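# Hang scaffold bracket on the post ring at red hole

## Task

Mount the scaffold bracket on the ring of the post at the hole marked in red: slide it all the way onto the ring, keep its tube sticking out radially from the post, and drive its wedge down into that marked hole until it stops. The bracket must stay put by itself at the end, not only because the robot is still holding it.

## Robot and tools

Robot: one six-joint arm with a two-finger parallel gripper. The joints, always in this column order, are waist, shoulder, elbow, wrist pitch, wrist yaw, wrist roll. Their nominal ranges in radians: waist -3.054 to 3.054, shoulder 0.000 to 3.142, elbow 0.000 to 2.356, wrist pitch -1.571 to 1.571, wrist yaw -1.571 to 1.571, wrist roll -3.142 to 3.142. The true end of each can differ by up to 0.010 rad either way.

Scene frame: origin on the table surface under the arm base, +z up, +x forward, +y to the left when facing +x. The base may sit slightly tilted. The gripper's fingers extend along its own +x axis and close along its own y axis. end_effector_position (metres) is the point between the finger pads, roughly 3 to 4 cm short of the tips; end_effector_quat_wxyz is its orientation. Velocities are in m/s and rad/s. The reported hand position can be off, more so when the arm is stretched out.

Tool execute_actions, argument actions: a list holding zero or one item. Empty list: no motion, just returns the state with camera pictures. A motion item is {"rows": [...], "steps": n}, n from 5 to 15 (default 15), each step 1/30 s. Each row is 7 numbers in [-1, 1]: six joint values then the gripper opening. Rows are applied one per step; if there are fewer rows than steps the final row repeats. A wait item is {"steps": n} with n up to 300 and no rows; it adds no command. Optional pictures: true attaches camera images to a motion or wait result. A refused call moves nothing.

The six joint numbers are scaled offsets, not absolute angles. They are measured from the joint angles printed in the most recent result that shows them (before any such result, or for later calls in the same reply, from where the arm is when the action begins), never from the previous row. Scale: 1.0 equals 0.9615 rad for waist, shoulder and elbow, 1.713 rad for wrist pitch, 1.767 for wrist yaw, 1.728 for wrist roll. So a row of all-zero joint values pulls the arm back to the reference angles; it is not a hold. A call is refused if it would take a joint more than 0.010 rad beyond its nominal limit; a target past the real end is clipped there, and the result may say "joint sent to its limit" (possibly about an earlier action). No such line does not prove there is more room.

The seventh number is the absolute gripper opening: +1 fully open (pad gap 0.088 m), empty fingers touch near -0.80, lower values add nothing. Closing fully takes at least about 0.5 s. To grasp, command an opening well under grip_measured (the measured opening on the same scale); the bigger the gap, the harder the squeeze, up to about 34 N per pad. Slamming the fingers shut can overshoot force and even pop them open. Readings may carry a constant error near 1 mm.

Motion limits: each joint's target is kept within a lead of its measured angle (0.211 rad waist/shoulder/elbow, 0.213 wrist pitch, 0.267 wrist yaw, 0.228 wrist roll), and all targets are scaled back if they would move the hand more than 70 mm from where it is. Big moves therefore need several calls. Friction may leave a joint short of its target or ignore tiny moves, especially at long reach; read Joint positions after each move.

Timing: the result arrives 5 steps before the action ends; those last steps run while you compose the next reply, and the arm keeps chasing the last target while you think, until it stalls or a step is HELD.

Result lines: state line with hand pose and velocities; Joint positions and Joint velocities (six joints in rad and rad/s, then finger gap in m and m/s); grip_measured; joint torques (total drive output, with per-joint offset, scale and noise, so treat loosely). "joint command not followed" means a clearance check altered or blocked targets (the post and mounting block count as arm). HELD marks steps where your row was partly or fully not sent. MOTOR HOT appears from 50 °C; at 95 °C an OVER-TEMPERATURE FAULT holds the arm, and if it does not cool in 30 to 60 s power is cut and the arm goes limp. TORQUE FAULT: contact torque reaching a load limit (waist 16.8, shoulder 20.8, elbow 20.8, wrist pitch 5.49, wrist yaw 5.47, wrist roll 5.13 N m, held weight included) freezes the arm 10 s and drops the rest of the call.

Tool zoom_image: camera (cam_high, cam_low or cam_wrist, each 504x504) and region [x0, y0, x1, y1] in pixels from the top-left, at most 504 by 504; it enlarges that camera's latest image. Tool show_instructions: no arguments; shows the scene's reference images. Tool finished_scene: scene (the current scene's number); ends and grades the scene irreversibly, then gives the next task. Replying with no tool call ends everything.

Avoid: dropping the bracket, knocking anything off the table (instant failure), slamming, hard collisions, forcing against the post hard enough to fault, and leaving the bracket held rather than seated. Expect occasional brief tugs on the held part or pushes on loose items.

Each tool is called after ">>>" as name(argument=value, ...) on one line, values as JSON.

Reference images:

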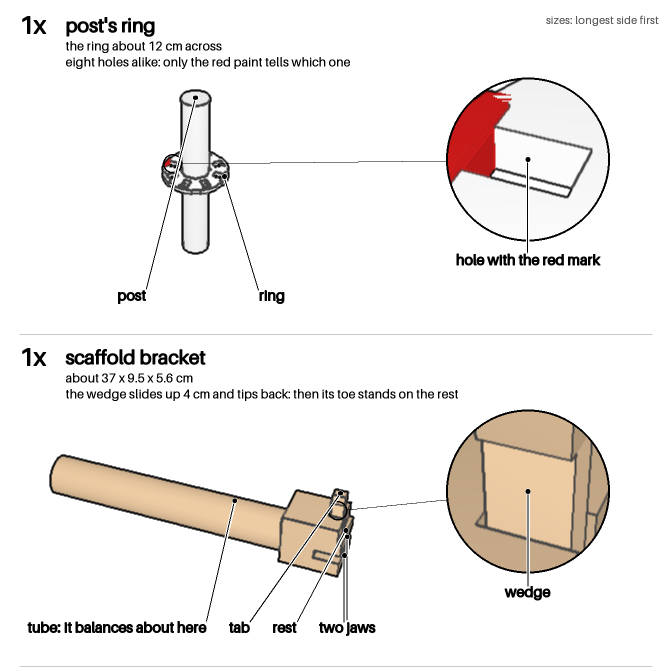

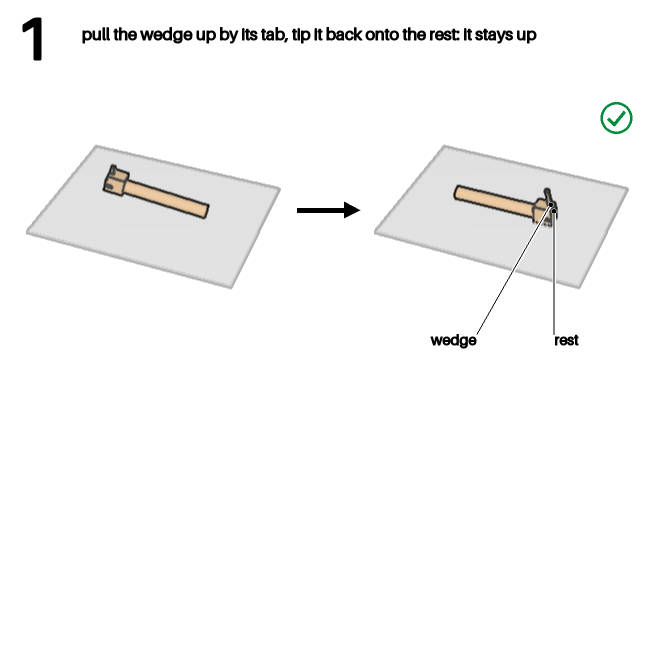

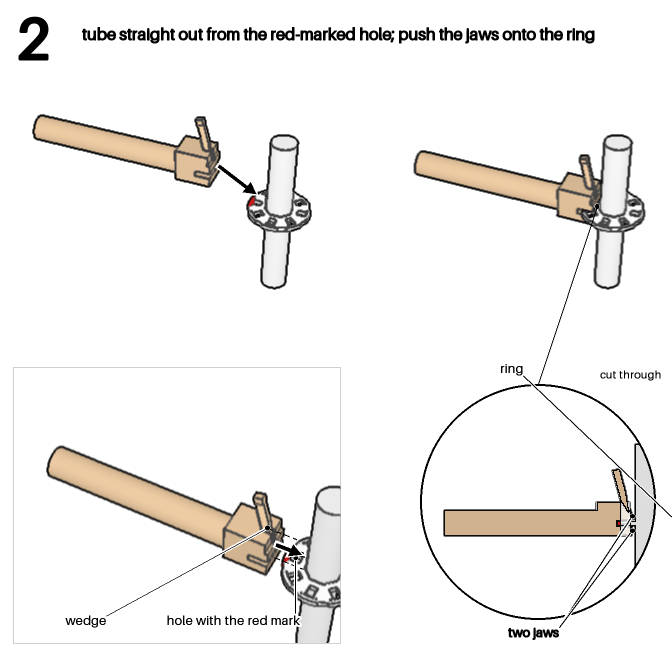

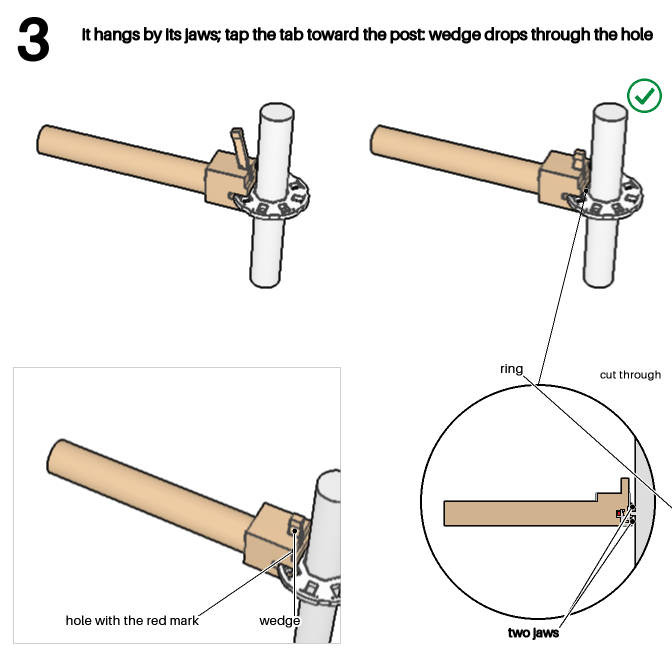

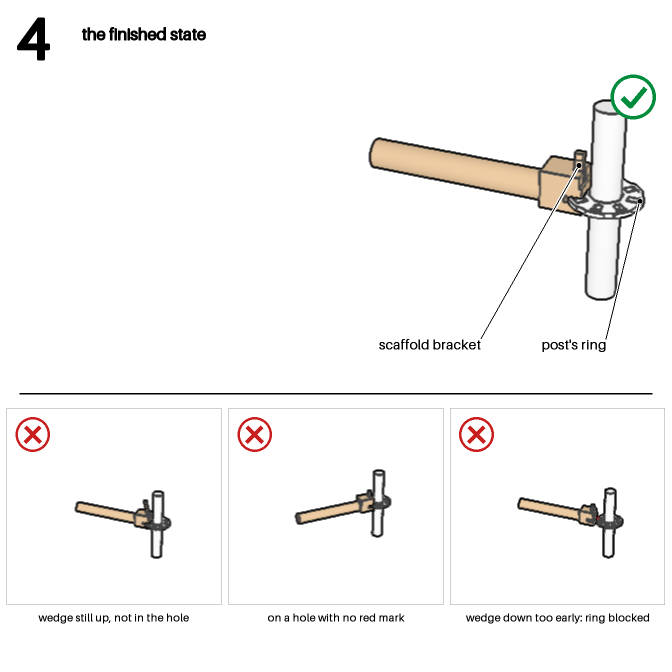

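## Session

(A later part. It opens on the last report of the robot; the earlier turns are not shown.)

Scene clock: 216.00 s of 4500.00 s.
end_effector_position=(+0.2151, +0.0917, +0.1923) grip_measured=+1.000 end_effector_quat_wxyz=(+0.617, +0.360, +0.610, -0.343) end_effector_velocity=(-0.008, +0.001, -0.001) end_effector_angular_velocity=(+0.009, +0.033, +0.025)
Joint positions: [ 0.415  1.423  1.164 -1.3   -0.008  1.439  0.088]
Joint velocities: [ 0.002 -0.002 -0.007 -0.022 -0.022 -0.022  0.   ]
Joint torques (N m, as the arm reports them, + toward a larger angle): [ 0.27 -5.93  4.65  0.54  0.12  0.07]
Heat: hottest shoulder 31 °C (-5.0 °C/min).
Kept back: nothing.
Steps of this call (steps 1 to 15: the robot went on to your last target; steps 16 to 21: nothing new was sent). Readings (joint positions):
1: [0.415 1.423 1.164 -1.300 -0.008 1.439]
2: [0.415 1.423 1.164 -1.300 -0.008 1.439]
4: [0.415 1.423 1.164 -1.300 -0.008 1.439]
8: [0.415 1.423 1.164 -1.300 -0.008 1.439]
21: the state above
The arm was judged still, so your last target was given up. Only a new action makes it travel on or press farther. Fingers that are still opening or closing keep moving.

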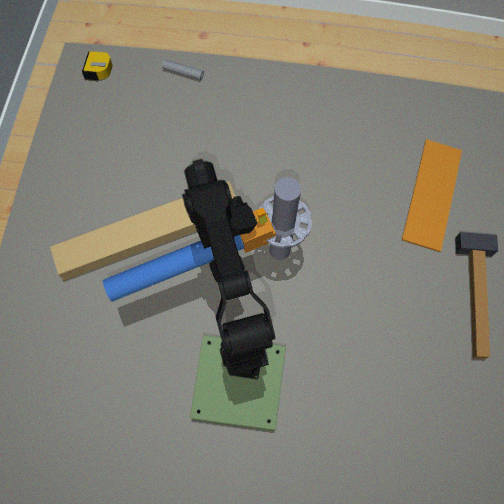

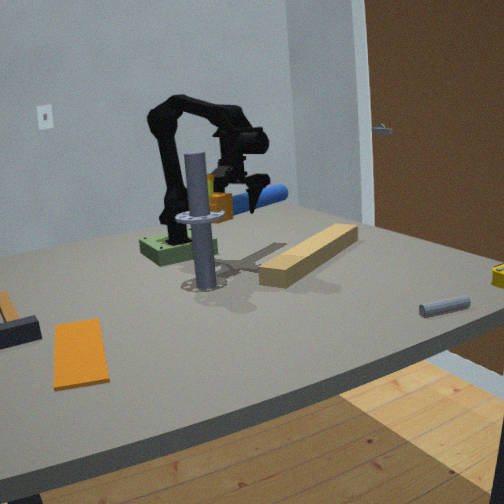

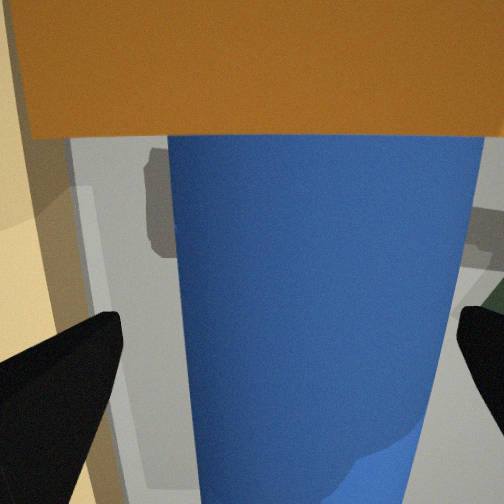

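>>> execute_actions(actions=[{"rows":[[0,-0.06,0.09,-0.03,0,0,1],[0,-0.12,0.17,-0.04,0,0,1],[0,-0.18,0.25,-0.05,0,0,1],[0,-0.236,0.336,-0.053,0,0,1],[0,-0.236,0.336,-0.053,0,-0.2,1],[0,-0.236,0.336,-0.053,0,-0.4,0.5],[0,-0.236,0.336,-0.053,0,-0.6,0],[0,-0.236,0.336,-0.053,0,-0.832,-0.85]],"steps":15}])

>>> execute_actions(actions=[{"steps":30}])

Scene clock: 217.60 s of 4500.00 s.
end_effector_position=(+0.2194, +0.0935, +0.3265) grip_measured=+0.443 end_effector_quat_wxyz=(+0.763, +0.352, +0.527, -0.124) end_effector_velocity=(-0.068, -0.028, +0.207) end_effector_angular_velocity=(-0.489, -0.949, +1.628)
Joint positions: [ 0.415  1.203  1.467 -1.378 -0.008  1.107  0.061]
Joint velocities: [-0.002 -0.413  0.413 -0.154 -0.007 -1.824 -0.176]
Joint torques (N m, as the arm reports them, + toward a larger angle): [-0.09 -0.49  3.2   0.97 -0.02 -0.11]
Heat: hottest shoulder 31 °C (-5.1 °C/min).
Steps of this call (steps 1 to 38: nothing new was sent; steps 39 to 48: the first 10 steps of this action). Readings (joint positions):
39: [0.415 1.417 1.173 -1.309 -0.008 1.439]
40: [0.415 1.407 1.195 -1.329 -0.008 1.439]
42: [0.415 1.361 1.262 -1.345 -0.008 1.439]
46: [0.415 1.241 1.423 -1.369 -0.008 1.229]
48: the state above

Scene clock: 218.60 s of 4500.00 s.
end_effector_position=(+0.2172, +0.0926, +0.3323) grip_measured=-0.785 end_effector_quat_wxyz=(+0.839, -0.099, +0.508, +0.171) end_effector_velocity=(+0.001, -0.000, +0.001) end_effector_angular_velocity=(-0.000, -0.008, +0.016)
Joint positions: [ 0.415  1.194  1.482 -1.388 -0.008  0.004  0.001]
Joint velocities: [-0.007 -0.002 -0.002  0.007 -0.007 -0.022 -0.   ]
Joint torques (N m, as the arm reports them, + toward a larger angle): [-0.06 -3.2   5.19  1.18 -0.09 -0.1 ]
Heat: hottest shoulder 31 °C (-5.1 °C/min).
Kept back: nothing.
Steps of this call (steps 1 to 5: the last 5 steps of your previous action; steps 6 to 30: the robot went on to your last target). Readings (joint positions):
1: [0.415 1.193 1.476 -1.382 -0.008 1.046]
2: [0.415 1.189 1.481 -1.384 -0.008 0.985]
4: [0.415 1.190 1.482 -1.386 -0.008 0.863]
8: [0.415 1.194 1.482 -1.387 -0.008 0.619]
30: the state above

Now rotate the waist.

>>> execute_actions(actions=[{"rows":[[-0.2,0,0,0,0,0,-0.85],[-0.417,0,0,0,0,0,-0.85]],"steps":15}])

>>> execute_actions(actions=[{"steps":15}], pictures=true)

Scene clock: 219.10 s of 4500.00 s.
end_effector_position=(+0.2363, +0.0042, +0.3321) grip_measured=-0.785 end_effector_quat_wxyz=(+0.856, -0.000, +0.517, +0.011) end_effector_velocity=(+0.002, -0.048, +0.000) end_effector_angular_velocity=(+0.019, -0.006, -0.196)
Joint positions: [ 0.037  1.194  1.482 -1.388 -0.006  0.003  0.001]
Joint velocities: [-0.212 -0.002 -0.002  0.007 -0.022 -0.007 -0.   ]
Joint torques (N m, as the arm reports them, + toward a larger angle): [-0.09 -3.47  4.71  1.41 -0.18  0.05]
Heat: hottest shoulder 31 °C (-5.0 °C/min).
Steps of this call (steps 1 to 5: the robot went on to your last target; steps 6 to 15: the first 10 steps of this action). Readings (joint positions):
6: [0.393 1.194 1.482 -1.388 -0.018 0.002]
7: [0.341 1.194 1.482 -1.388 -0.018 0.002]
9: [0.224 1.194 1.482 -1.388 -0.011 0.002]
13: [0.059 1.194 1.482 -1.388 -0.005 0.003]
15: the state above

Scene clock: 219.60 s of 4500.00 s.
end_effector_position=(+0.2363, -0.0005, +0.3321) grip_measured=-0.785 end_effector_quat_wxyz=(+0.856, +0.005, +0.517, +0.003) end_effector_velocity=(-0.002, -0.001, -0.001) end_effector_angular_velocity=(+0.010, +0.007, -0.010)
Joint positions: [ 0.017  1.194  1.482 -1.388 -0.006  0.002  0.001]
Joint velocities: [-0.007 -0.002 -0.002 -0.007 -0.007  0.007 -0.   ]
Joint torques (N m, as the arm reports them, + toward a larger angle): [-0.3  -3.34  4.73  1.41 -0.17  0.05]
Heat: hottest shoulder 31 °C (-5.1 °C/min).
Kept back: nothing.
Steps of this call (steps 1 to 5: the last 5 steps of your previous action; steps 6 to 15: the robot went on to your last target). Readings (joint positions):
1: [0.031 1.194 1.482 -1.388 -0.006 0.003]
2: [0.027 1.194 1.482 -1.388 -0.006 0.003]
4: [0.022 1.194 1.482 -1.388 -0.006 0.002]
8: [0.018 1.194 1.482 -1.388 -0.006 0.002]
15: the state above

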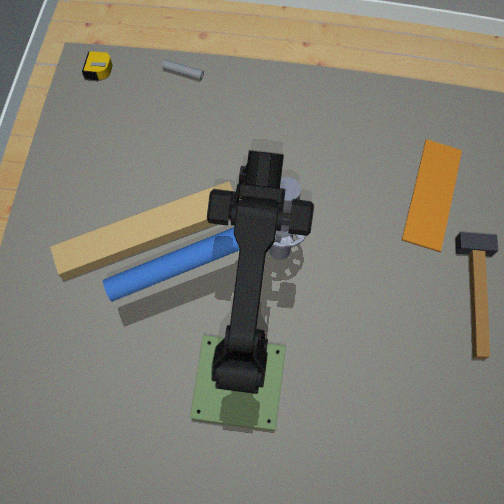

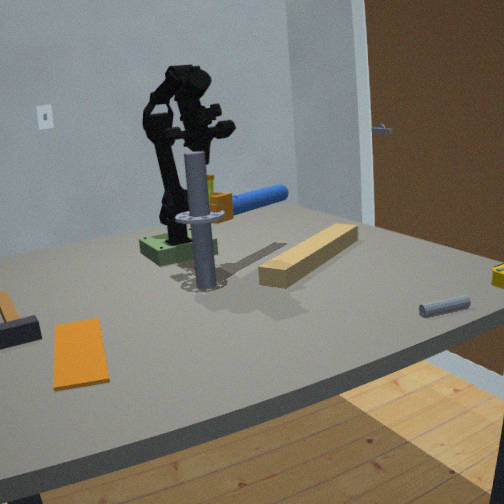

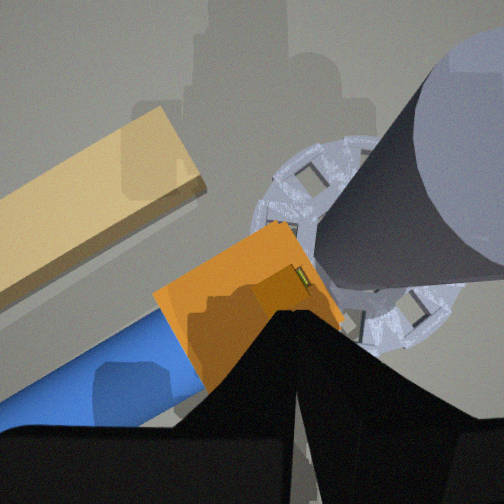

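>>> execute_actions(actions=[{"rows":[[0,-0.018,-0.07,0.03,0,0,-0.85],[0,-0.035,-0.139,0.058,0,0,-0.85]],"steps":15}])

>>> execute_actions(actions=[{"steps":10}], pictures=true)

Scene clock: 220.57 s of 4500.00 s.
end_effector_position=(+0.2407, -0.0003, +0.3080) grip_measured=-0.785 end_effector_quat_wxyz=(+0.855, +0.005, +0.519, +0.003) end_effector_velocity=(+0.013, +0.000, +0.010) end_effector_angular_velocity=(-0.004, -0.105, +0.020)
Joint positions: [ 0.017  1.168  1.361 -1.296 -0.006  0.002  0.001]
Joint velocities: [-0.002 -0.027 -0.017  0.095 -0.007 -0.022 -0.   ]
Joint torques (N m, as the arm reports them, + toward a larger angle): [-0.02 -4.04  4.12  1.59 -0.09 -0.01]
Heat: hottest shoulder 31 °C (-4.0 °C/min).
Steps of this call (steps 1 to 15: the robot went on to your last target; steps 16 to 19: nothing new was sent; steps 20 to 29: the first 10 steps of this action). Readings (joint positions):
20: [0.017 1.192 1.475 -1.378 -0.006 0.002]
21: [0.017 1.184 1.453 -1.351 -0.006 0.003]
23: [0.017 1.171 1.407 -1.327 -0.006 0.002]
27: [0.017 1.170 1.364 -1.301 -0.006 0.002]
29: the state above

Scene clock: 220.90 s of 4500.00 s.
end_effector_position=(+0.2410, -0.0003, +0.3082) grip_measured=-0.785 end_effector_quat_wxyz=(+0.856, +0.005, +0.517, +0.003) end_effector_velocity=(-0.002, +0.003, -0.001) end_effector_angular_velocity=(+0.016, +0.007, +0.014)
Joint positions: [ 0.017  1.166  1.359 -1.291 -0.006  0.002  0.001]
Joint velocities: [-0.002 -0.002 -0.002 -0.007 -0.022 -0.007  0.   ]
Joint torques (N m, as the arm reports them, + toward a larger angle): [-0.01 -4.1   4.1   1.58 -0.1   0.  ]
Heat: hottest shoulder 31 °C (-4.0 °C/min).
Kept back: nothing.
Steps of this call (steps 1 to 5: the last 5 steps of your previous action; steps 6 to 10: the robot went on to your last target). Readings (joint positions):
1: [0.017 1.167 1.361 -1.294 -0.006 0.002]
2: [0.017 1.167 1.360 -1.293 -0.006 0.002]
4: [0.017 1.166 1.360 -1.292 -0.006 0.002]
8: [0.017 1.166 1.359 -1.291 -0.006 0.002]
10: the state above

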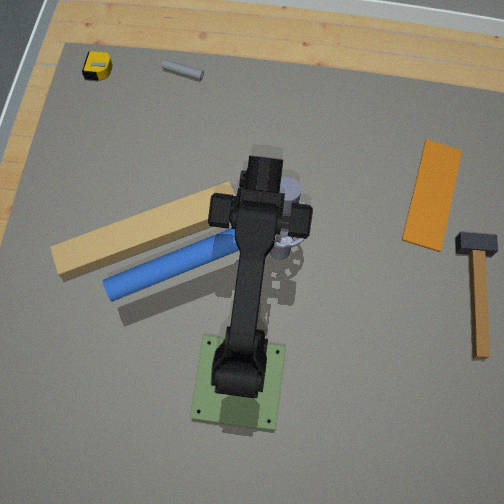

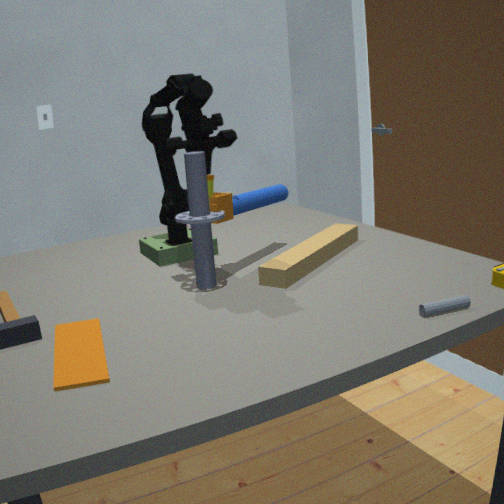

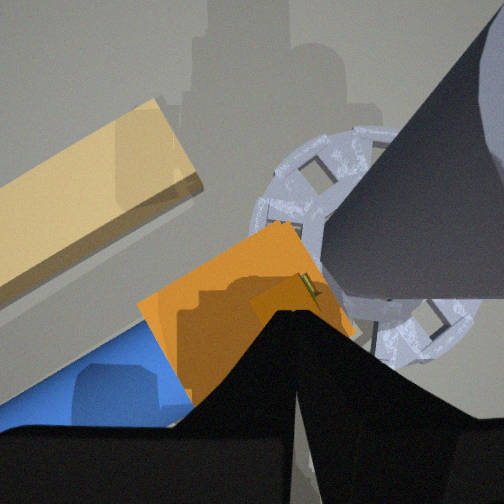

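>>> zoom_image(camera="cam_low", region=[150, 120, 270, 240])

>>> zoom_image(camera="cam_wrist", region=[220, 220, 380, 380])

Region (150, 120, 270, 240) of cam_low's 504x504 image, scaled by 4.200, with more detail than that image has.

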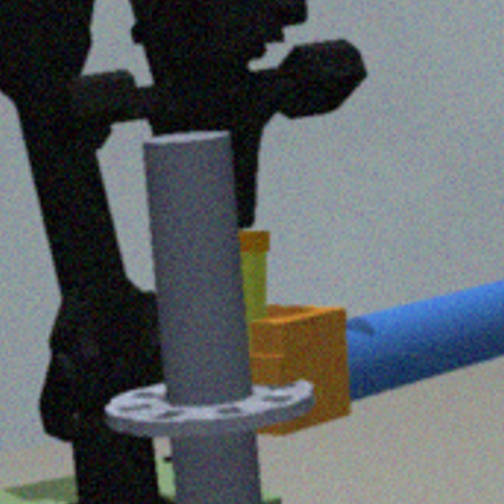

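Region (220, 220, 380, 380) of cam_wrist's 504x504 image, scaled by 3.150, with more detail than that image has.

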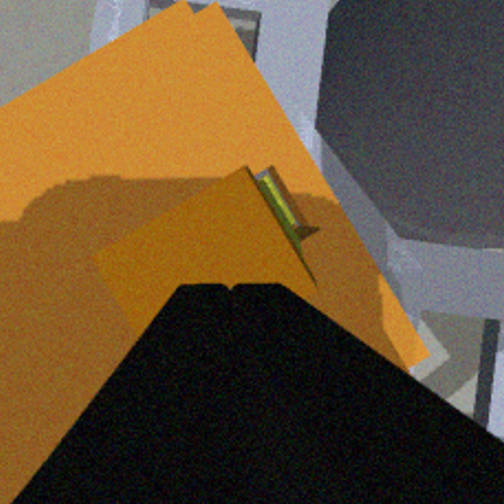

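>>> execute_actions(actions=[{"rows":[[0.02,0.02,-0.011,0.018,0,0,-0.85],[0.02,0.02,-0.011,0.018,0,0,-0.85],[0.02,0.02,-0.011,0.018,0,0,-0.85],[0.02,0.02,-0.011,0.018,0,0,-0.85],[0.02,0.02,-0.011,0.018,0,0,-0.85],[0.02,0.013,-0.037,0.029,0,0,-0.85],[0.02,0.006,-0.063,0.04,0,0,-0.85],[0.02,0,-0.09,0.05,0,0,-0.85],[0.02,-0.007,-0.116,0.061,0,0,-0.85]],"steps":15}])

>>> execute_actions(actions=[{"steps":10}], pictures=true)

Scene clock: 222.20 s of 4500.00 s.
end_effector_position=(+0.2488, +0.0030, +0.3039) grip_measured=-0.785 end_effector_quat_wxyz=(+0.867, +0.000, +0.499, +0.008) end_effector_velocity=(-0.008, +0.000, -0.016) end_effector_angular_velocity=(+0.006, -0.222, +0.007)
Joint positions: [ 0.032  1.151  1.312 -1.218 -0.003  0.002  0.001]
Joint velocities: [-0.002 -0.237 -0.3    0.286 -0.007 -0.007  0.   ]
Joint torques (N m, as the arm reports them, + toward a larger angle): [ 0.39 -0.4   1.82  1.79 -0.19 -0.01]
Heat: hottest shoulder 31 °C (-4.0 °C/min).
Steps of this call (steps 1 to 15: the robot went on to your last target; steps 16 to 29: nothing new was sent; steps 30 to 39: the first 10 steps of this action). Readings (joint positions):
30: [0.018 1.166 1.358 -1.287 -0.006 0.002]
31: [0.022 1.167 1.357 -1.279 -0.006 0.002]
33: [0.028 1.172 1.357 -1.270 -0.006 0.002]
37: [0.032 1.169 1.337 -1.244 -0.005 0.002]
39: the state above

Scene clock: 222.53 s of 4500.00 s.
end_effector_position=(+0.2488, +0.0027, +0.3032) grip_measured=-0.785 end_effector_quat_wxyz=(+0.872, -0.000, +0.489, +0.008) end_effector_velocity=(-0.002, +0.003, -0.001) end_effector_angular_velocity=(+0.015, -0.007, +0.015)
Joint positions: [ 0.032  1.132  1.29  -1.192 -0.001  0.002  0.001]
Joint velocities: [-0.002 -0.012 -0.012  0.007 -0.022 -0.007 -0.   ]
Joint torques (N m, as the arm reports them, + toward a larger angle): [ 0.41 -0.1   1.33  1.81 -0.3  -0.02]
Heat: hottest shoulder 31 °C (-4.0 °C/min).
Kept back: nothing.
Steps of this call (steps 1 to 5: the last 5 steps of your previous action; steps 6 to 10: the robot went on to your last target). Readings (joint positions):
1: [0.032 1.144 1.305 -1.210 -0.003 0.002]
2: [0.032 1.140 1.300 -1.205 -0.003 0.002]
4: [0.032 1.136 1.294 -1.197 -0.002 0.002]
8: [0.032 1.133 1.290 -1.192 -0.001 0.002]
10: the state above

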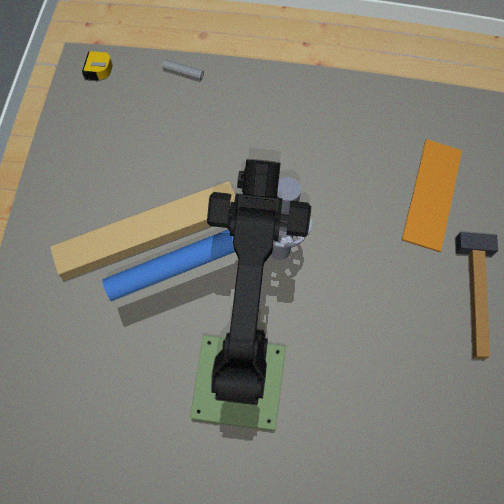

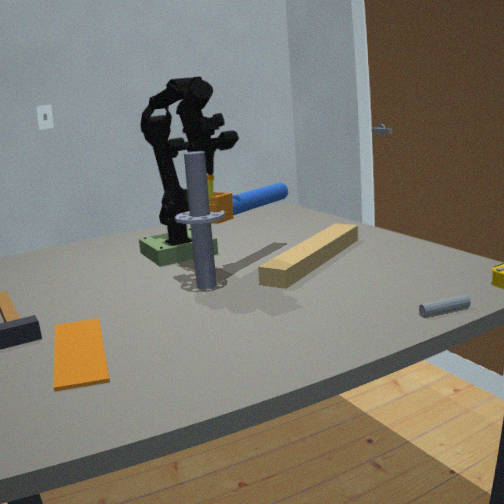

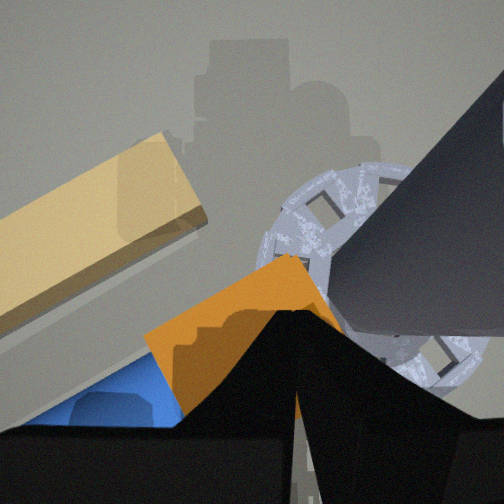

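>>> zoom_image(camera="cam_low", region=[150, 120, 270, 240])

Region (150, 120, 270, 240) of cam_low's 504x504 image, scaled by 4.200, with more detail than that image has.

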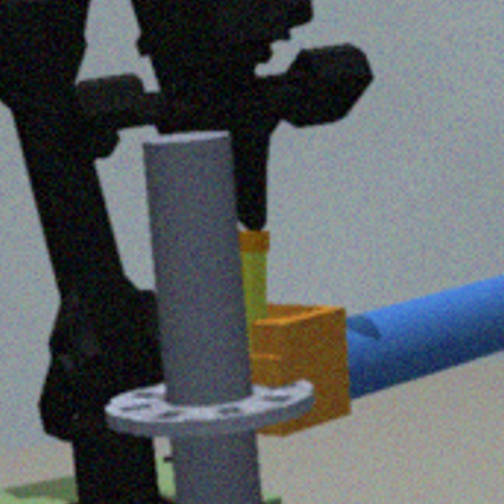

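>>> execute_actions(actions=[{"rows":[[0,0.03,0.1,-0.06,0,0,-0.85],[0,0.06,0.2,-0.12,0,0,-0.85],[0.1,0.06,0.2,-0.12,0,0,-0.85],[0.3,0.06,0.2,-0.12,0,0,-0.85],[0.6,0.06,0.2,-0.12,0,0,-0.85],[0.9,0.06,0.2,-0.12,0,0,-0.85]],"steps":15}])

>>> execute_actions(actions=[{"steps":25}], pictures=true)

>>> zoom_image(camera="cam_high", region=[210, 170, 330, 290])

Scene clock: 223.77 s of 4500.00 s.
end_effector_position=(+0.2151, +0.0929, +0.3308) grip_measured=-0.785 end_effector_quat_wxyz=(+0.839, -0.104, +0.505, +0.172) end_effector_velocity=(-0.172, +0.366, +0.005) end_effector_angular_velocity=(-0.044, +0.053, +1.702)
Joint positions: [ 0.425  1.183  1.468 -1.382  0.001  0.002  0.001]
Joint velocities: [ 1.692  0.022  0.066 -0.11  -0.007 -0.007 -0.   ]
Joint torques (N m, as the arm reports them, + toward a larger angle): [ 0.3  -2.89  5.21  1.   -0.2   0.  ]
Heat: hottest shoulder 30 °C (-5.0 °C/min).
Steps of this call (steps 1 to 27: the robot went on to your last target; steps 28 to 37: the first 10 steps of this action). Readings (joint positions):
28: [0.032 1.133 1.303 -1.205 -0.002 0.002]
29: [0.032 1.148 1.336 -1.257 -0.003 0.002]
31: [0.080 1.176 1.399 -1.322 0.006 0.003]
35: [0.312 1.182 1.460 -1.374 0.001 0.002]
37: the state above

Scene clock: 224.60 s of 4500.00 s.
end_effector_position=(+0.1476, +0.1808, +0.3305) grip_measured=-0.785 end_effector_quat_wxyz=(+0.774, -0.221, +0.471, +0.361) end_effector_velocity=(-0.002, -0.005, -0.001) end_effector_angular_velocity=(-0.019, +0.003, +0.001)
Joint positions: [ 0.894  1.186  1.474 -1.394 -0.003  0.003  0.001]
Joint velocities: [-0.002 -0.007 -0.002 -0.022  0.007 -0.007 -0.   ]
Joint torques (N m, as the arm reports them, + toward a larger angle): [ 0.22 -2.9   5.42  1.18 -0.04 -0.04]
Heat: hottest shoulder 30 °C (-5.1 °C/min).
Kept back: nothing.
Steps of this call (steps 1 to 5: the last 5 steps of your previous action; steps 6 to 25: the robot went on to your last target). Readings (joint positions):
1: [0.482 1.184 1.470 -1.386 0.001 0.002]
2: [0.538 1.185 1.470 -1.388 0.001 0.002]
4: [0.651 1.186 1.471 -1.390 0.001 0.002]
8: [0.836 1.186 1.473 -1.393 -0.003 0.003]
25: the state above

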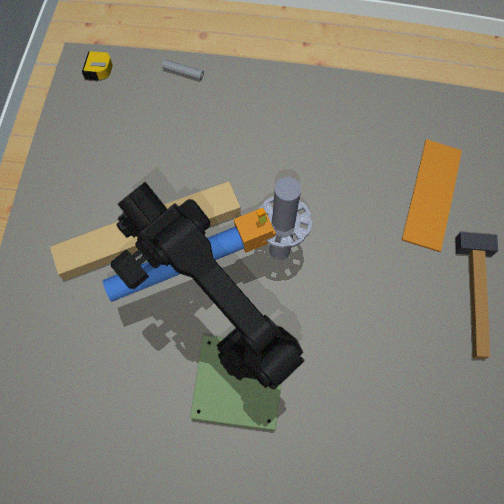

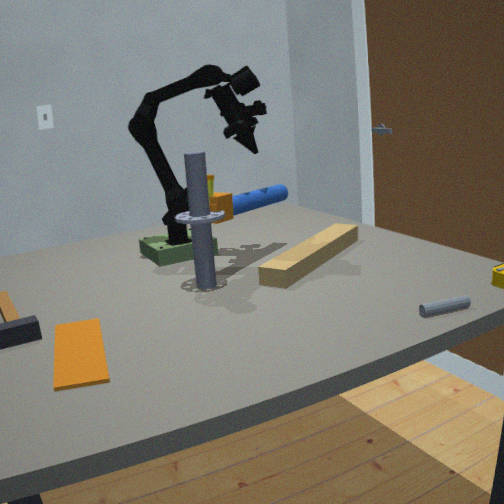

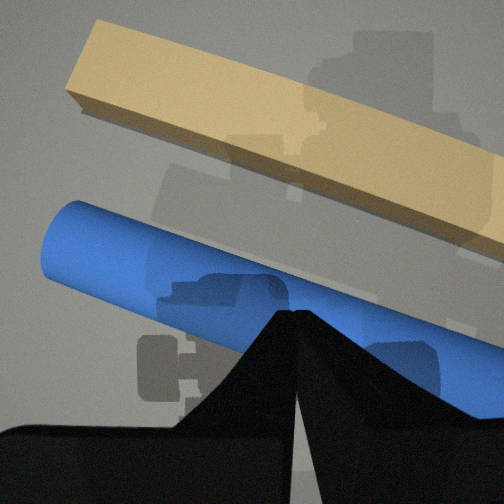

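Region (210, 170, 330, 290) of cam_high's 504x504 image, scaled by 4.200, with more detail than that image has.

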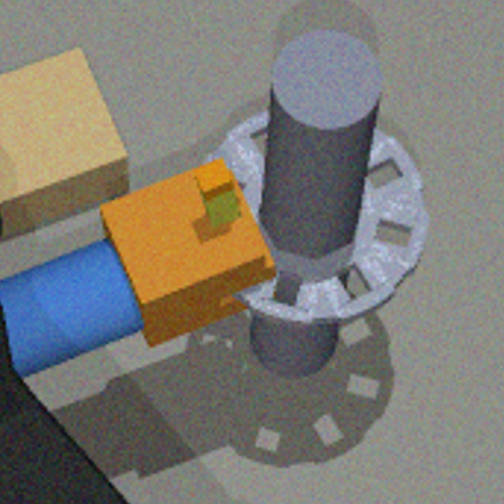

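>>> execute_actions(actions=[{"rows":[[-0.288,0.41,0.102,-0.09,0,0,-0.85]],"steps":15}])

>>> execute_actions(actions=[{"steps":15}])

Scene clock: 227.07 s of 4500.00 s.
end_effector_position=(+0.2197, +0.1547, +0.2572) grip_measured=-0.785 end_effector_quat_wxyz=(+0.686, -0.209, +0.663, +0.215) end_effector_velocity=(+0.011, -0.018, -0.064) end_effector_angular_velocity=(-0.210, +0.315, -0.089)
Joint positions: [ 0.627  1.575  1.562 -1.537 -0.002  0.002  0.001]
Joint velocities: [-0.081  0.252 -0.002 -0.125 -0.007  0.007 -0.   ]
Joint torques (N m, as the arm reports them, + toward a larger angle): [-0.22 -8.67  5.41  0.23 -0.11  0.06]
Heat: hottest shoulder 30 °C (-5.0 °C/min).
Steps of this call (steps 1 to 15: the robot went on to your last target; steps 16 to 64: nothing new was sent; steps 65 to 74: the first 10 steps of this action). Readings (joint positions):
65: [0.870 1.215 1.492 -1.432 -0.013 0.002]
66: [0.816 1.253 1.524 -1.474 -0.012 0.002]
68: [0.714 1.351 1.558 -1.495 -0.003 0.002]
72: [0.636 1.539 1.564 -1.529 -0.002 0.002]
74: the state above

Scene clock: 227.57 s of 4500.00 s.
end_effector_position=(+0.2201, +0.1527, +0.2577) grip_measured=-0.785 end_effector_quat_wxyz=(+0.685, -0.207, +0.666, +0.212) end_effector_velocity=(+0.000, +0.001, +0.001) end_effector_angular_velocity=(+0.013, -0.006, -0.010)
Joint positions: [ 0.62   1.577  1.566 -1.545 -0.002  0.002  0.001]
Joint velocities: [-0.002 -0.007 -0.002  0.007 -0.007  0.007 -0.   ]
Joint torques (N m, as the arm reports them, + toward a larger angle): [-0.31 -5.95  5.13  0.36 -0.11  0.04]
Heat: hottest shoulder 30 °C (-5.1 °C/min).
Kept back: nothing.
Steps of this call (steps 1 to 5: the last 5 steps of your previous action; steps 6 to 15: the robot went on to your last target). Readings (joint positions):
1: [0.625 1.579 1.562 -1.540 -0.002 0.002]
2: [0.623 1.579 1.563 -1.542 -0.002 0.002]
4: [0.622 1.577 1.566 -1.545 -0.002 0.002]
8: [0.620 1.577 1.566 -1.545 -0.002 0.002]
15: the state above
The arm was judged still, so your last target was given up. Only a new action makes it travel on or press farther. Fingers that are still opening or closing keep moving.

>>> execute_actions(actions=[{"rows":[[0,-0.014,-0.16,0.08,0,0,-0.85],[0,-0.028,-0.315,0.159,0,0,-0.85]],"steps":15}])

>>> execute_actions(actions=[{"steps":10}], pictures=true)

Scene clock: 228.07 s of 4500.00 s.
end_effector_position=(+0.2216, +0.1535, +0.1933) grip_measured=-0.785 end_effector_quat_wxyz=(+0.685, -0.206, +0.666, +0.212) end_effector_velocity=(+0.001, -0.001, -0.017) end_effector_angular_velocity=(+0.029, -0.030, +0.000)
Joint positions: [ 0.62   1.556  1.288 -1.288 -0.003  0.004  0.001]
Joint velocities: [-0.007 -0.032 -0.1    0.11  -0.007 -0.007 -0.   ]
Joint torques (N m, as the arm reports them, + toward a larger angle): [-0.08 -6.69  3.54  0.75 -0.05 -0.08]
Heat: hottest shoulder 30 °C (-5.0 °C/min).
Steps of this call (steps 1 to 5: nothing new was sent; steps 6 to 15: the first 10 steps of this action). Readings (joint positions):
6: [0.620 1.574 1.547 -1.519 -0.002 0.002]
7: [0.620 1.562 1.505 -1.462 -0.002 0.002]
9: [0.620 1.551 1.408 -1.368 -0.002 0.002]
13: [0.620 1.558 1.296 -1.297 -0.003 0.004]
15: the state above

Scene clock: 228.40 s of 4500.00 s.
end_effector_position=(+0.2224, +0.1540, +0.1911) grip_measured=-0.785 end_effector_quat_wxyz=(+0.687, -0.205, +0.664, +0.212) end_effector_velocity=(-0.002, -0.001, +0.001) end_effector_angular_velocity=(+0.004, +0.006, +0.020)
Joint positions: [ 0.62   1.555  1.278 -1.274 -0.003  0.004  0.001]
Joint velocities: [-0.002 -0.007 -0.002 -0.007 -0.007 -0.022  0.   ]
Joint torques (N m, as the arm reports them, + toward a larger angle): [-0.07 -6.87  3.4   0.66 -0.05 -0.08]
Heat: hottest shoulder 30 °C (-5.1 °C/min).
Kept back: nothing.
Steps of this call (steps 1 to 5: the last 5 steps of your previous action; steps 6 to 10: the robot went on to your last target). Readings (joint positions):
1: [0.620 1.556 1.285 -1.284 -0.003 0.004]
2: [0.620 1.556 1.283 -1.280 -0.003 0.004]
4: [0.620 1.556 1.280 -1.277 -0.003 0.004]
8: [0.620 1.555 1.278 -1.274 -0.003 0.004]
10: the state above

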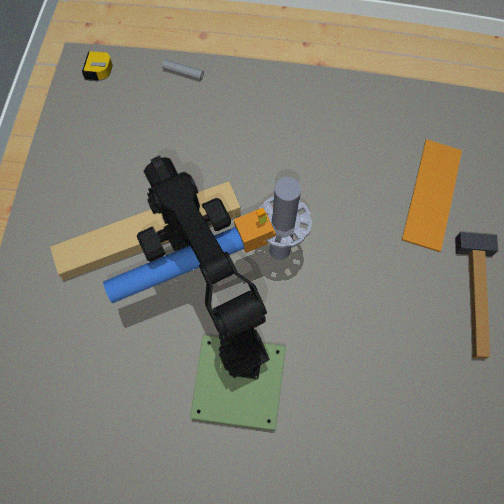

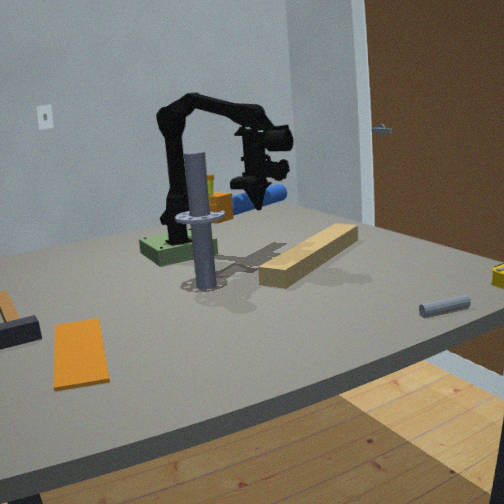

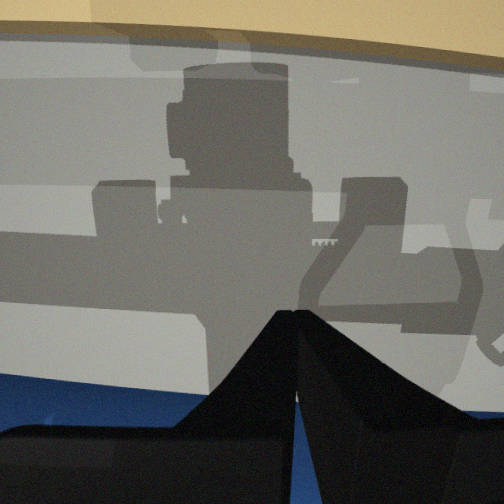

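>>> execute_actions(actions=[{"rows":[[0,-0.03,-0.023,-0.004,0,0,-0.85],[0,-0.06,-0.046,-0.008,0,0,-0.85],[0,-0.07,-0.054,-0.01,0,0,-0.85],[0,-0.08,-0.061,-0.011,0,0,-0.85],[0,-0.09,-0.069,-0.013,0,0,-0.85],[0,-0.1,-0.076,-0.014,0,0,-0.85],[0,-0.11,-0.084,-0.015,0,0,-0.85],[0,-0.122,-0.093,-0.017,0,0,-0.85]],"steps":15}])

>>> execute_actions(actions=[{"steps":10}], pictures=true)

>>> zoom_image(camera="cam_high", region=[210, 170, 330, 290])

Scene clock: 229.03 s of 4500.00 s.
end_effector_position=(+0.2025, +0.1412, +0.1969) grip_measured=-0.785 end_effector_quat_wxyz=(+0.689, -0.203, +0.662, +0.215) end_effector_velocity=(-0.045, -0.033, +0.009) end_effector_angular_velocity=(-0.025, +0.021, +0.019)
Joint positions: [ 0.62   1.458  1.211 -1.295 -0.007  0.004  0.001]
Joint velocities: [-0.002 -0.188 -0.125 -0.095  0.007 -0.022 -0.   ]
Joint torques (N m, as the arm reports them, + toward a larger angle): [-0.08 -6.    3.6   0.36  0.07 -0.02]
Heat: hottest shoulder 30 °C (-5.0 °C/min).
Steps of this call (steps 1 to 9: the robot went on to your last target; steps 10 to 19: the first 10 steps of this action). Readings (joint positions):
10: [0.620 1.552 1.277 -1.272 -0.003 0.004]
11: [0.620 1.545 1.271 -1.269 -0.003 0.004]
13: [0.620 1.521 1.254 -1.278 -0.005 0.004]
17: [0.620 1.473 1.222 -1.290 -0.007 0.004]
19: the state above

Scene clock: 229.37 s of 4500.00 s.
end_effector_position=(+0.2001, +0.1397, +0.1975) grip_measured=-0.785 end_effector_quat_wxyz=(+0.690, -0.203, +0.661, +0.215) end_effector_velocity=(-0.004, +0.001, +0.001) end_effector_angular_velocity=(+0.016, +0.014, +0.006)
Joint positions: [ 0.62   1.445  1.203 -1.297 -0.007  0.004  0.001]
Joint velocities: [-0.002 -0.007 -0.002 -0.007 -0.022 -0.007 -0.   ]
Joint torques (N m, as the arm reports them, + toward a larger angle): [-0.08 -6.24  3.54  0.21  0.08 -0.01]
Heat: hottest shoulder 30 °C (-4.1 °C/min).
Kept back: nothing.
Steps of this call (steps 1 to 5: the last 5 steps of your previous action; steps 6 to 10: the robot went on to your last target). Readings (joint positions):
1: [0.620 1.453 1.208 -1.297 -0.007 0.004]
2: [0.620 1.450 1.206 -1.297 -0.007 0.004]
4: [0.620 1.447 1.204 -1.297 -0.007 0.004]
8: [0.620 1.446 1.203 -1.297 -0.007 0.004]
10: the state above

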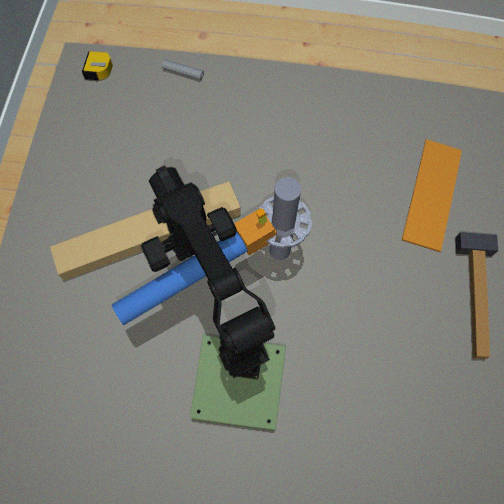

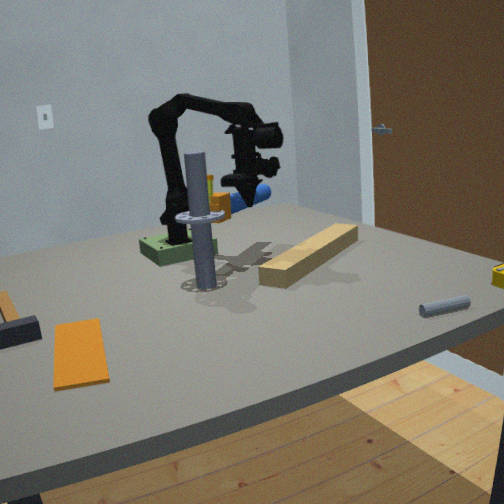

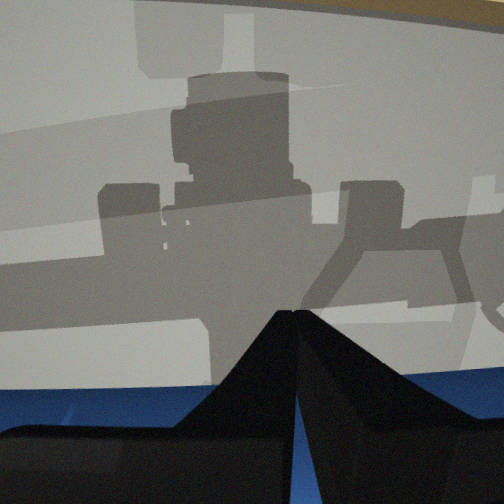

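Region (210, 170, 330, 290) of cam_high's 504x504 image, scaled by 4.200, with more detail than that image has.

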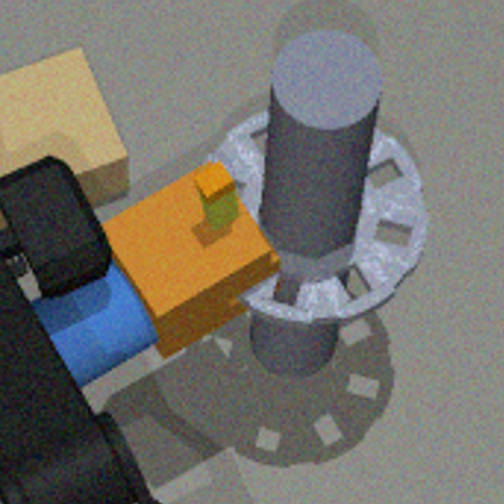

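>>> execute_actions(actions=[{"rows":[[0,0.05,0.05,0.0,0,0,-0.85],[0,0.06,0.12,-0.05,0,0,-0.85],[0,0.06,0.2,-0.1,0,0,-0.85],[0,0.05,0.31,-0.155,0,0,-0.85],[0,0.05,0.31,-0.155,0,0,-0.85],[0,0.05,0.31,-0.155,0,0,-0.85],[0,0.05,0.31,-0.155,0,0,-0.85],[0,0.05,0.31,-0.155,0,0,-0.85],[0,0.05,0.31,-0.155,0,0,-0.85],[0,-0.1,0.3,-0.1,0,0,-0.85],[0,-0.26,0.29,-0.055,0,0,-0.85]],"steps":15}])

>>> execute_actions(actions=[{"steps":15}])

Scene clock: 230.20 s of 4500.00 s.
end_effector_position=(+0.2026, +0.1417, +0.2621) grip_measured=-0.785 end_effector_quat_wxyz=(+0.699, -0.200, +0.651, +0.218) end_effector_velocity=(+0.057, +0.040, +0.160) end_effector_angular_velocity=(+0.764, -1.096, +0.009)
Joint positions: [ 0.62   1.467  1.48  -1.523 -0.007  0.004  0.001]
Joint velocities: [-0.002 -0.676 -0.022  0.681 -0.007 -0.007 -0.   ]
Joint torques (N m, as the arm reports them, + toward a larger angle): [ -0.05 -10.47   5.3    0.75  -0.1   -0.01]
Heat: hottest shoulder 30 °C (-4.0 °C/min).
Steps of this call (steps 1 to 15: the robot went on to your last target; steps 16 to 25: the first 10 steps of this action). Readings (joint positions):
16: [0.620 1.449 1.207 -1.301 -0.007 0.004]
17: [0.620 1.459 1.225 -1.320 -0.007 0.004]
19: [0.620 1.488 1.304 -1.407 -0.007 0.004]
23: [0.620 1.489 1.458 -1.517 -0.007 0.004]
25: the state above

Scene clock: 230.70 s of 4500.00 s.
end_effector_position=(+0.1928, +0.1352, +0.3333) grip_measured=-0.785 end_effector_quat_wxyz=(+0.816, -0.152, +0.495, +0.255) end_effector_velocity=(+0.001, +0.000, +0.000) end_effector_angular_velocity=(-0.004, -0.012, +0.006)
Joint positions: [ 0.62   1.196  1.489 -1.395 -0.007  0.004  0.001]
Joint velocities: [ 0.002 -0.002 -0.002  0.007  0.007 -0.007 -0.   ]
Joint torques (N m, as the arm reports them, + toward a larger angle): [-0.06 -3.24  4.06  1.61 -0.07 -0.02]
Heat: hottest shoulder 30 °C (-4.0 °C/min).
Kept back: nothing.
Steps of this call (steps 1 to 5: the last 5 steps of your previous action; steps 6 to 15: the robot went on to your last target). Readings (joint positions):
1: [0.620 1.435 1.474 -1.490 -0.007 0.004]
2: [0.620 1.394 1.469 -1.456 -0.007 0.004]
4: [0.620 1.298 1.473 -1.427 -0.007 0.004]
8: [0.620 1.193 1.492 -1.403 -0.007 0.004]
15: the state above

>>> execute_actions(actions=[{"rows":[[-0.3,0,0,0,0,0,-0.85],[-0.616,0,0,0,0,0,-0.85],[-0.616,0,0,0,0,0,-0.85],[-0.616,0,0,0,0,0,-0.85],[-0.616,0,0,0,0,0,-0.85],[-0.616,0,0,0,0,0,-0.85],[-0.616,0,0,0,0,0,-0.85],[-0.616,0,0,0,0,0,-0.85],[-0.616,0,0,0,0,0,-0.85],[-0.616,0,0,0,0,0,-0.85],[-0.616,0,0,0,0,0,-0.85],[-0.616,-0.022,-0.125,0.073,0,0,-0.85]],"steps":15}])

>>> execute_actions(actions=[{"steps":15}], pictures=true)

Scene clock: 231.27 s of 4500.00 s.
end_effector_position=(+0.2348, +0.0207, +0.3334) grip_measured=-0.785 end_effector_quat_wxyz=(+0.855, -0.019, +0.517, +0.041) end_effector_velocity=(+0.018, -0.236, -0.003) end_effector_angular_velocity=(-0.026, +0.023, -0.952)
Joint positions: [ 0.106  1.196  1.489 -1.394 -0.005  0.002  0.001]
Joint velocities: [-0.974  0.002  0.002 -0.022  0.022 -0.037 -0.   ]
Joint torques (N m, as the arm reports them, + toward a larger angle): [ 0.94 -3.39  4.75  1.36 -0.2   0.02]
Heat: hottest shoulder 30 °C (-4.1 °C/min).
Steps of this call (steps 1 to 7: the robot went on to your last target; steps 8 to 17: the first 10 steps of this action). Readings (joint positions):
8: [0.596 1.196 1.489 -1.394 -0.018 0.003]
9: [0.541 1.196 1.489 -1.394 -0.016 0.003]
11: [0.424 1.196 1.489 -1.394 -0.010 0.003]
15: [0.197 1.196 1.489 -1.394 -0.010 0.003]
17: the state above

Scene clock: 231.77 s of 4500.00 s.
end_effector_position=(+0.2483, +0.0033, +0.3140) grip_measured=-0.785 end_effector_quat_wxyz=(+0.863, +0.000, +0.506, +0.009) end_effector_velocity=(+0.003, +0.001, -0.001) end_effector_angular_velocity=(-0.004, -0.012, +0.020)
Joint positions: [ 0.032  1.179  1.38  -1.274 -0.005  0.002  0.001]
Joint velocities: [-0.002 -0.002 -0.012  0.022 -0.007 -0.022 -0.   ]
Joint torques (N m, as the arm reports them, + toward a larger angle): [-0.36 -4.19  4.15  1.62 -0.17  0.03]
Heat: hottest shoulder 30 °C (-4.0 °C/min).
Kept back: nothing.
Steps of this call (steps 1 to 5: the last 5 steps of your previous action; steps 6 to 15: the robot went on to your last target). Readings (joint positions):
1: [0.080 1.196 1.489 -1.394 -0.005 0.002]
2: [0.064 1.191 1.473 -1.369 -0.005 0.002]
4: [0.047 1.180 1.430 -1.321 -0.005 0.002]
8: [0.036 1.179 1.385 -1.287 -0.005 0.002]
15: the state above

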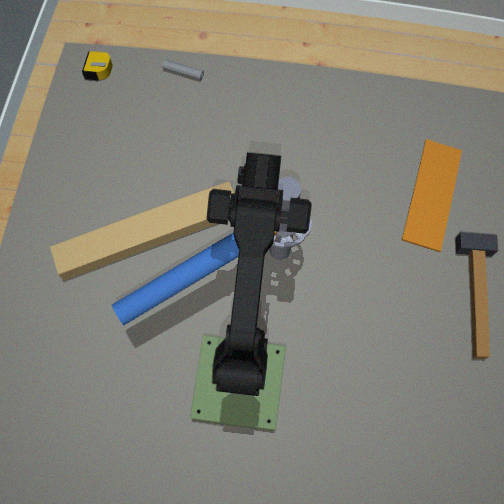

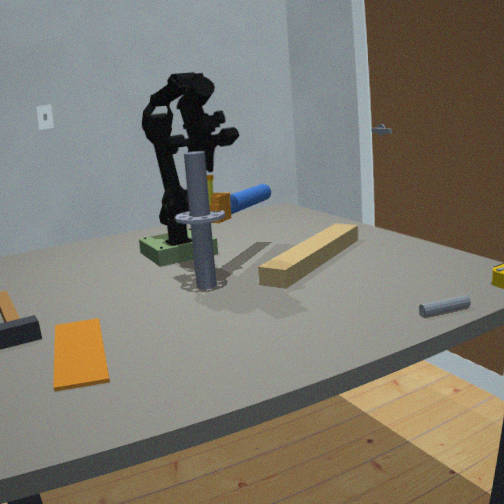

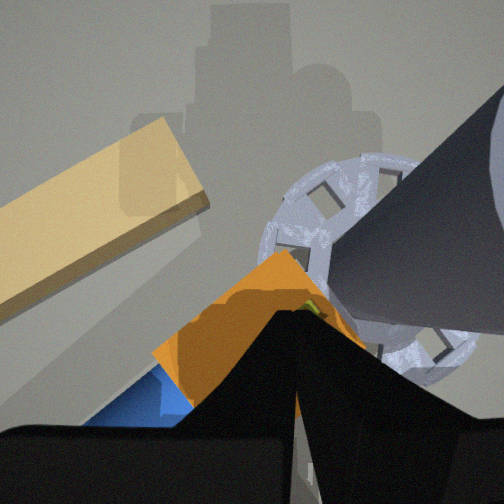

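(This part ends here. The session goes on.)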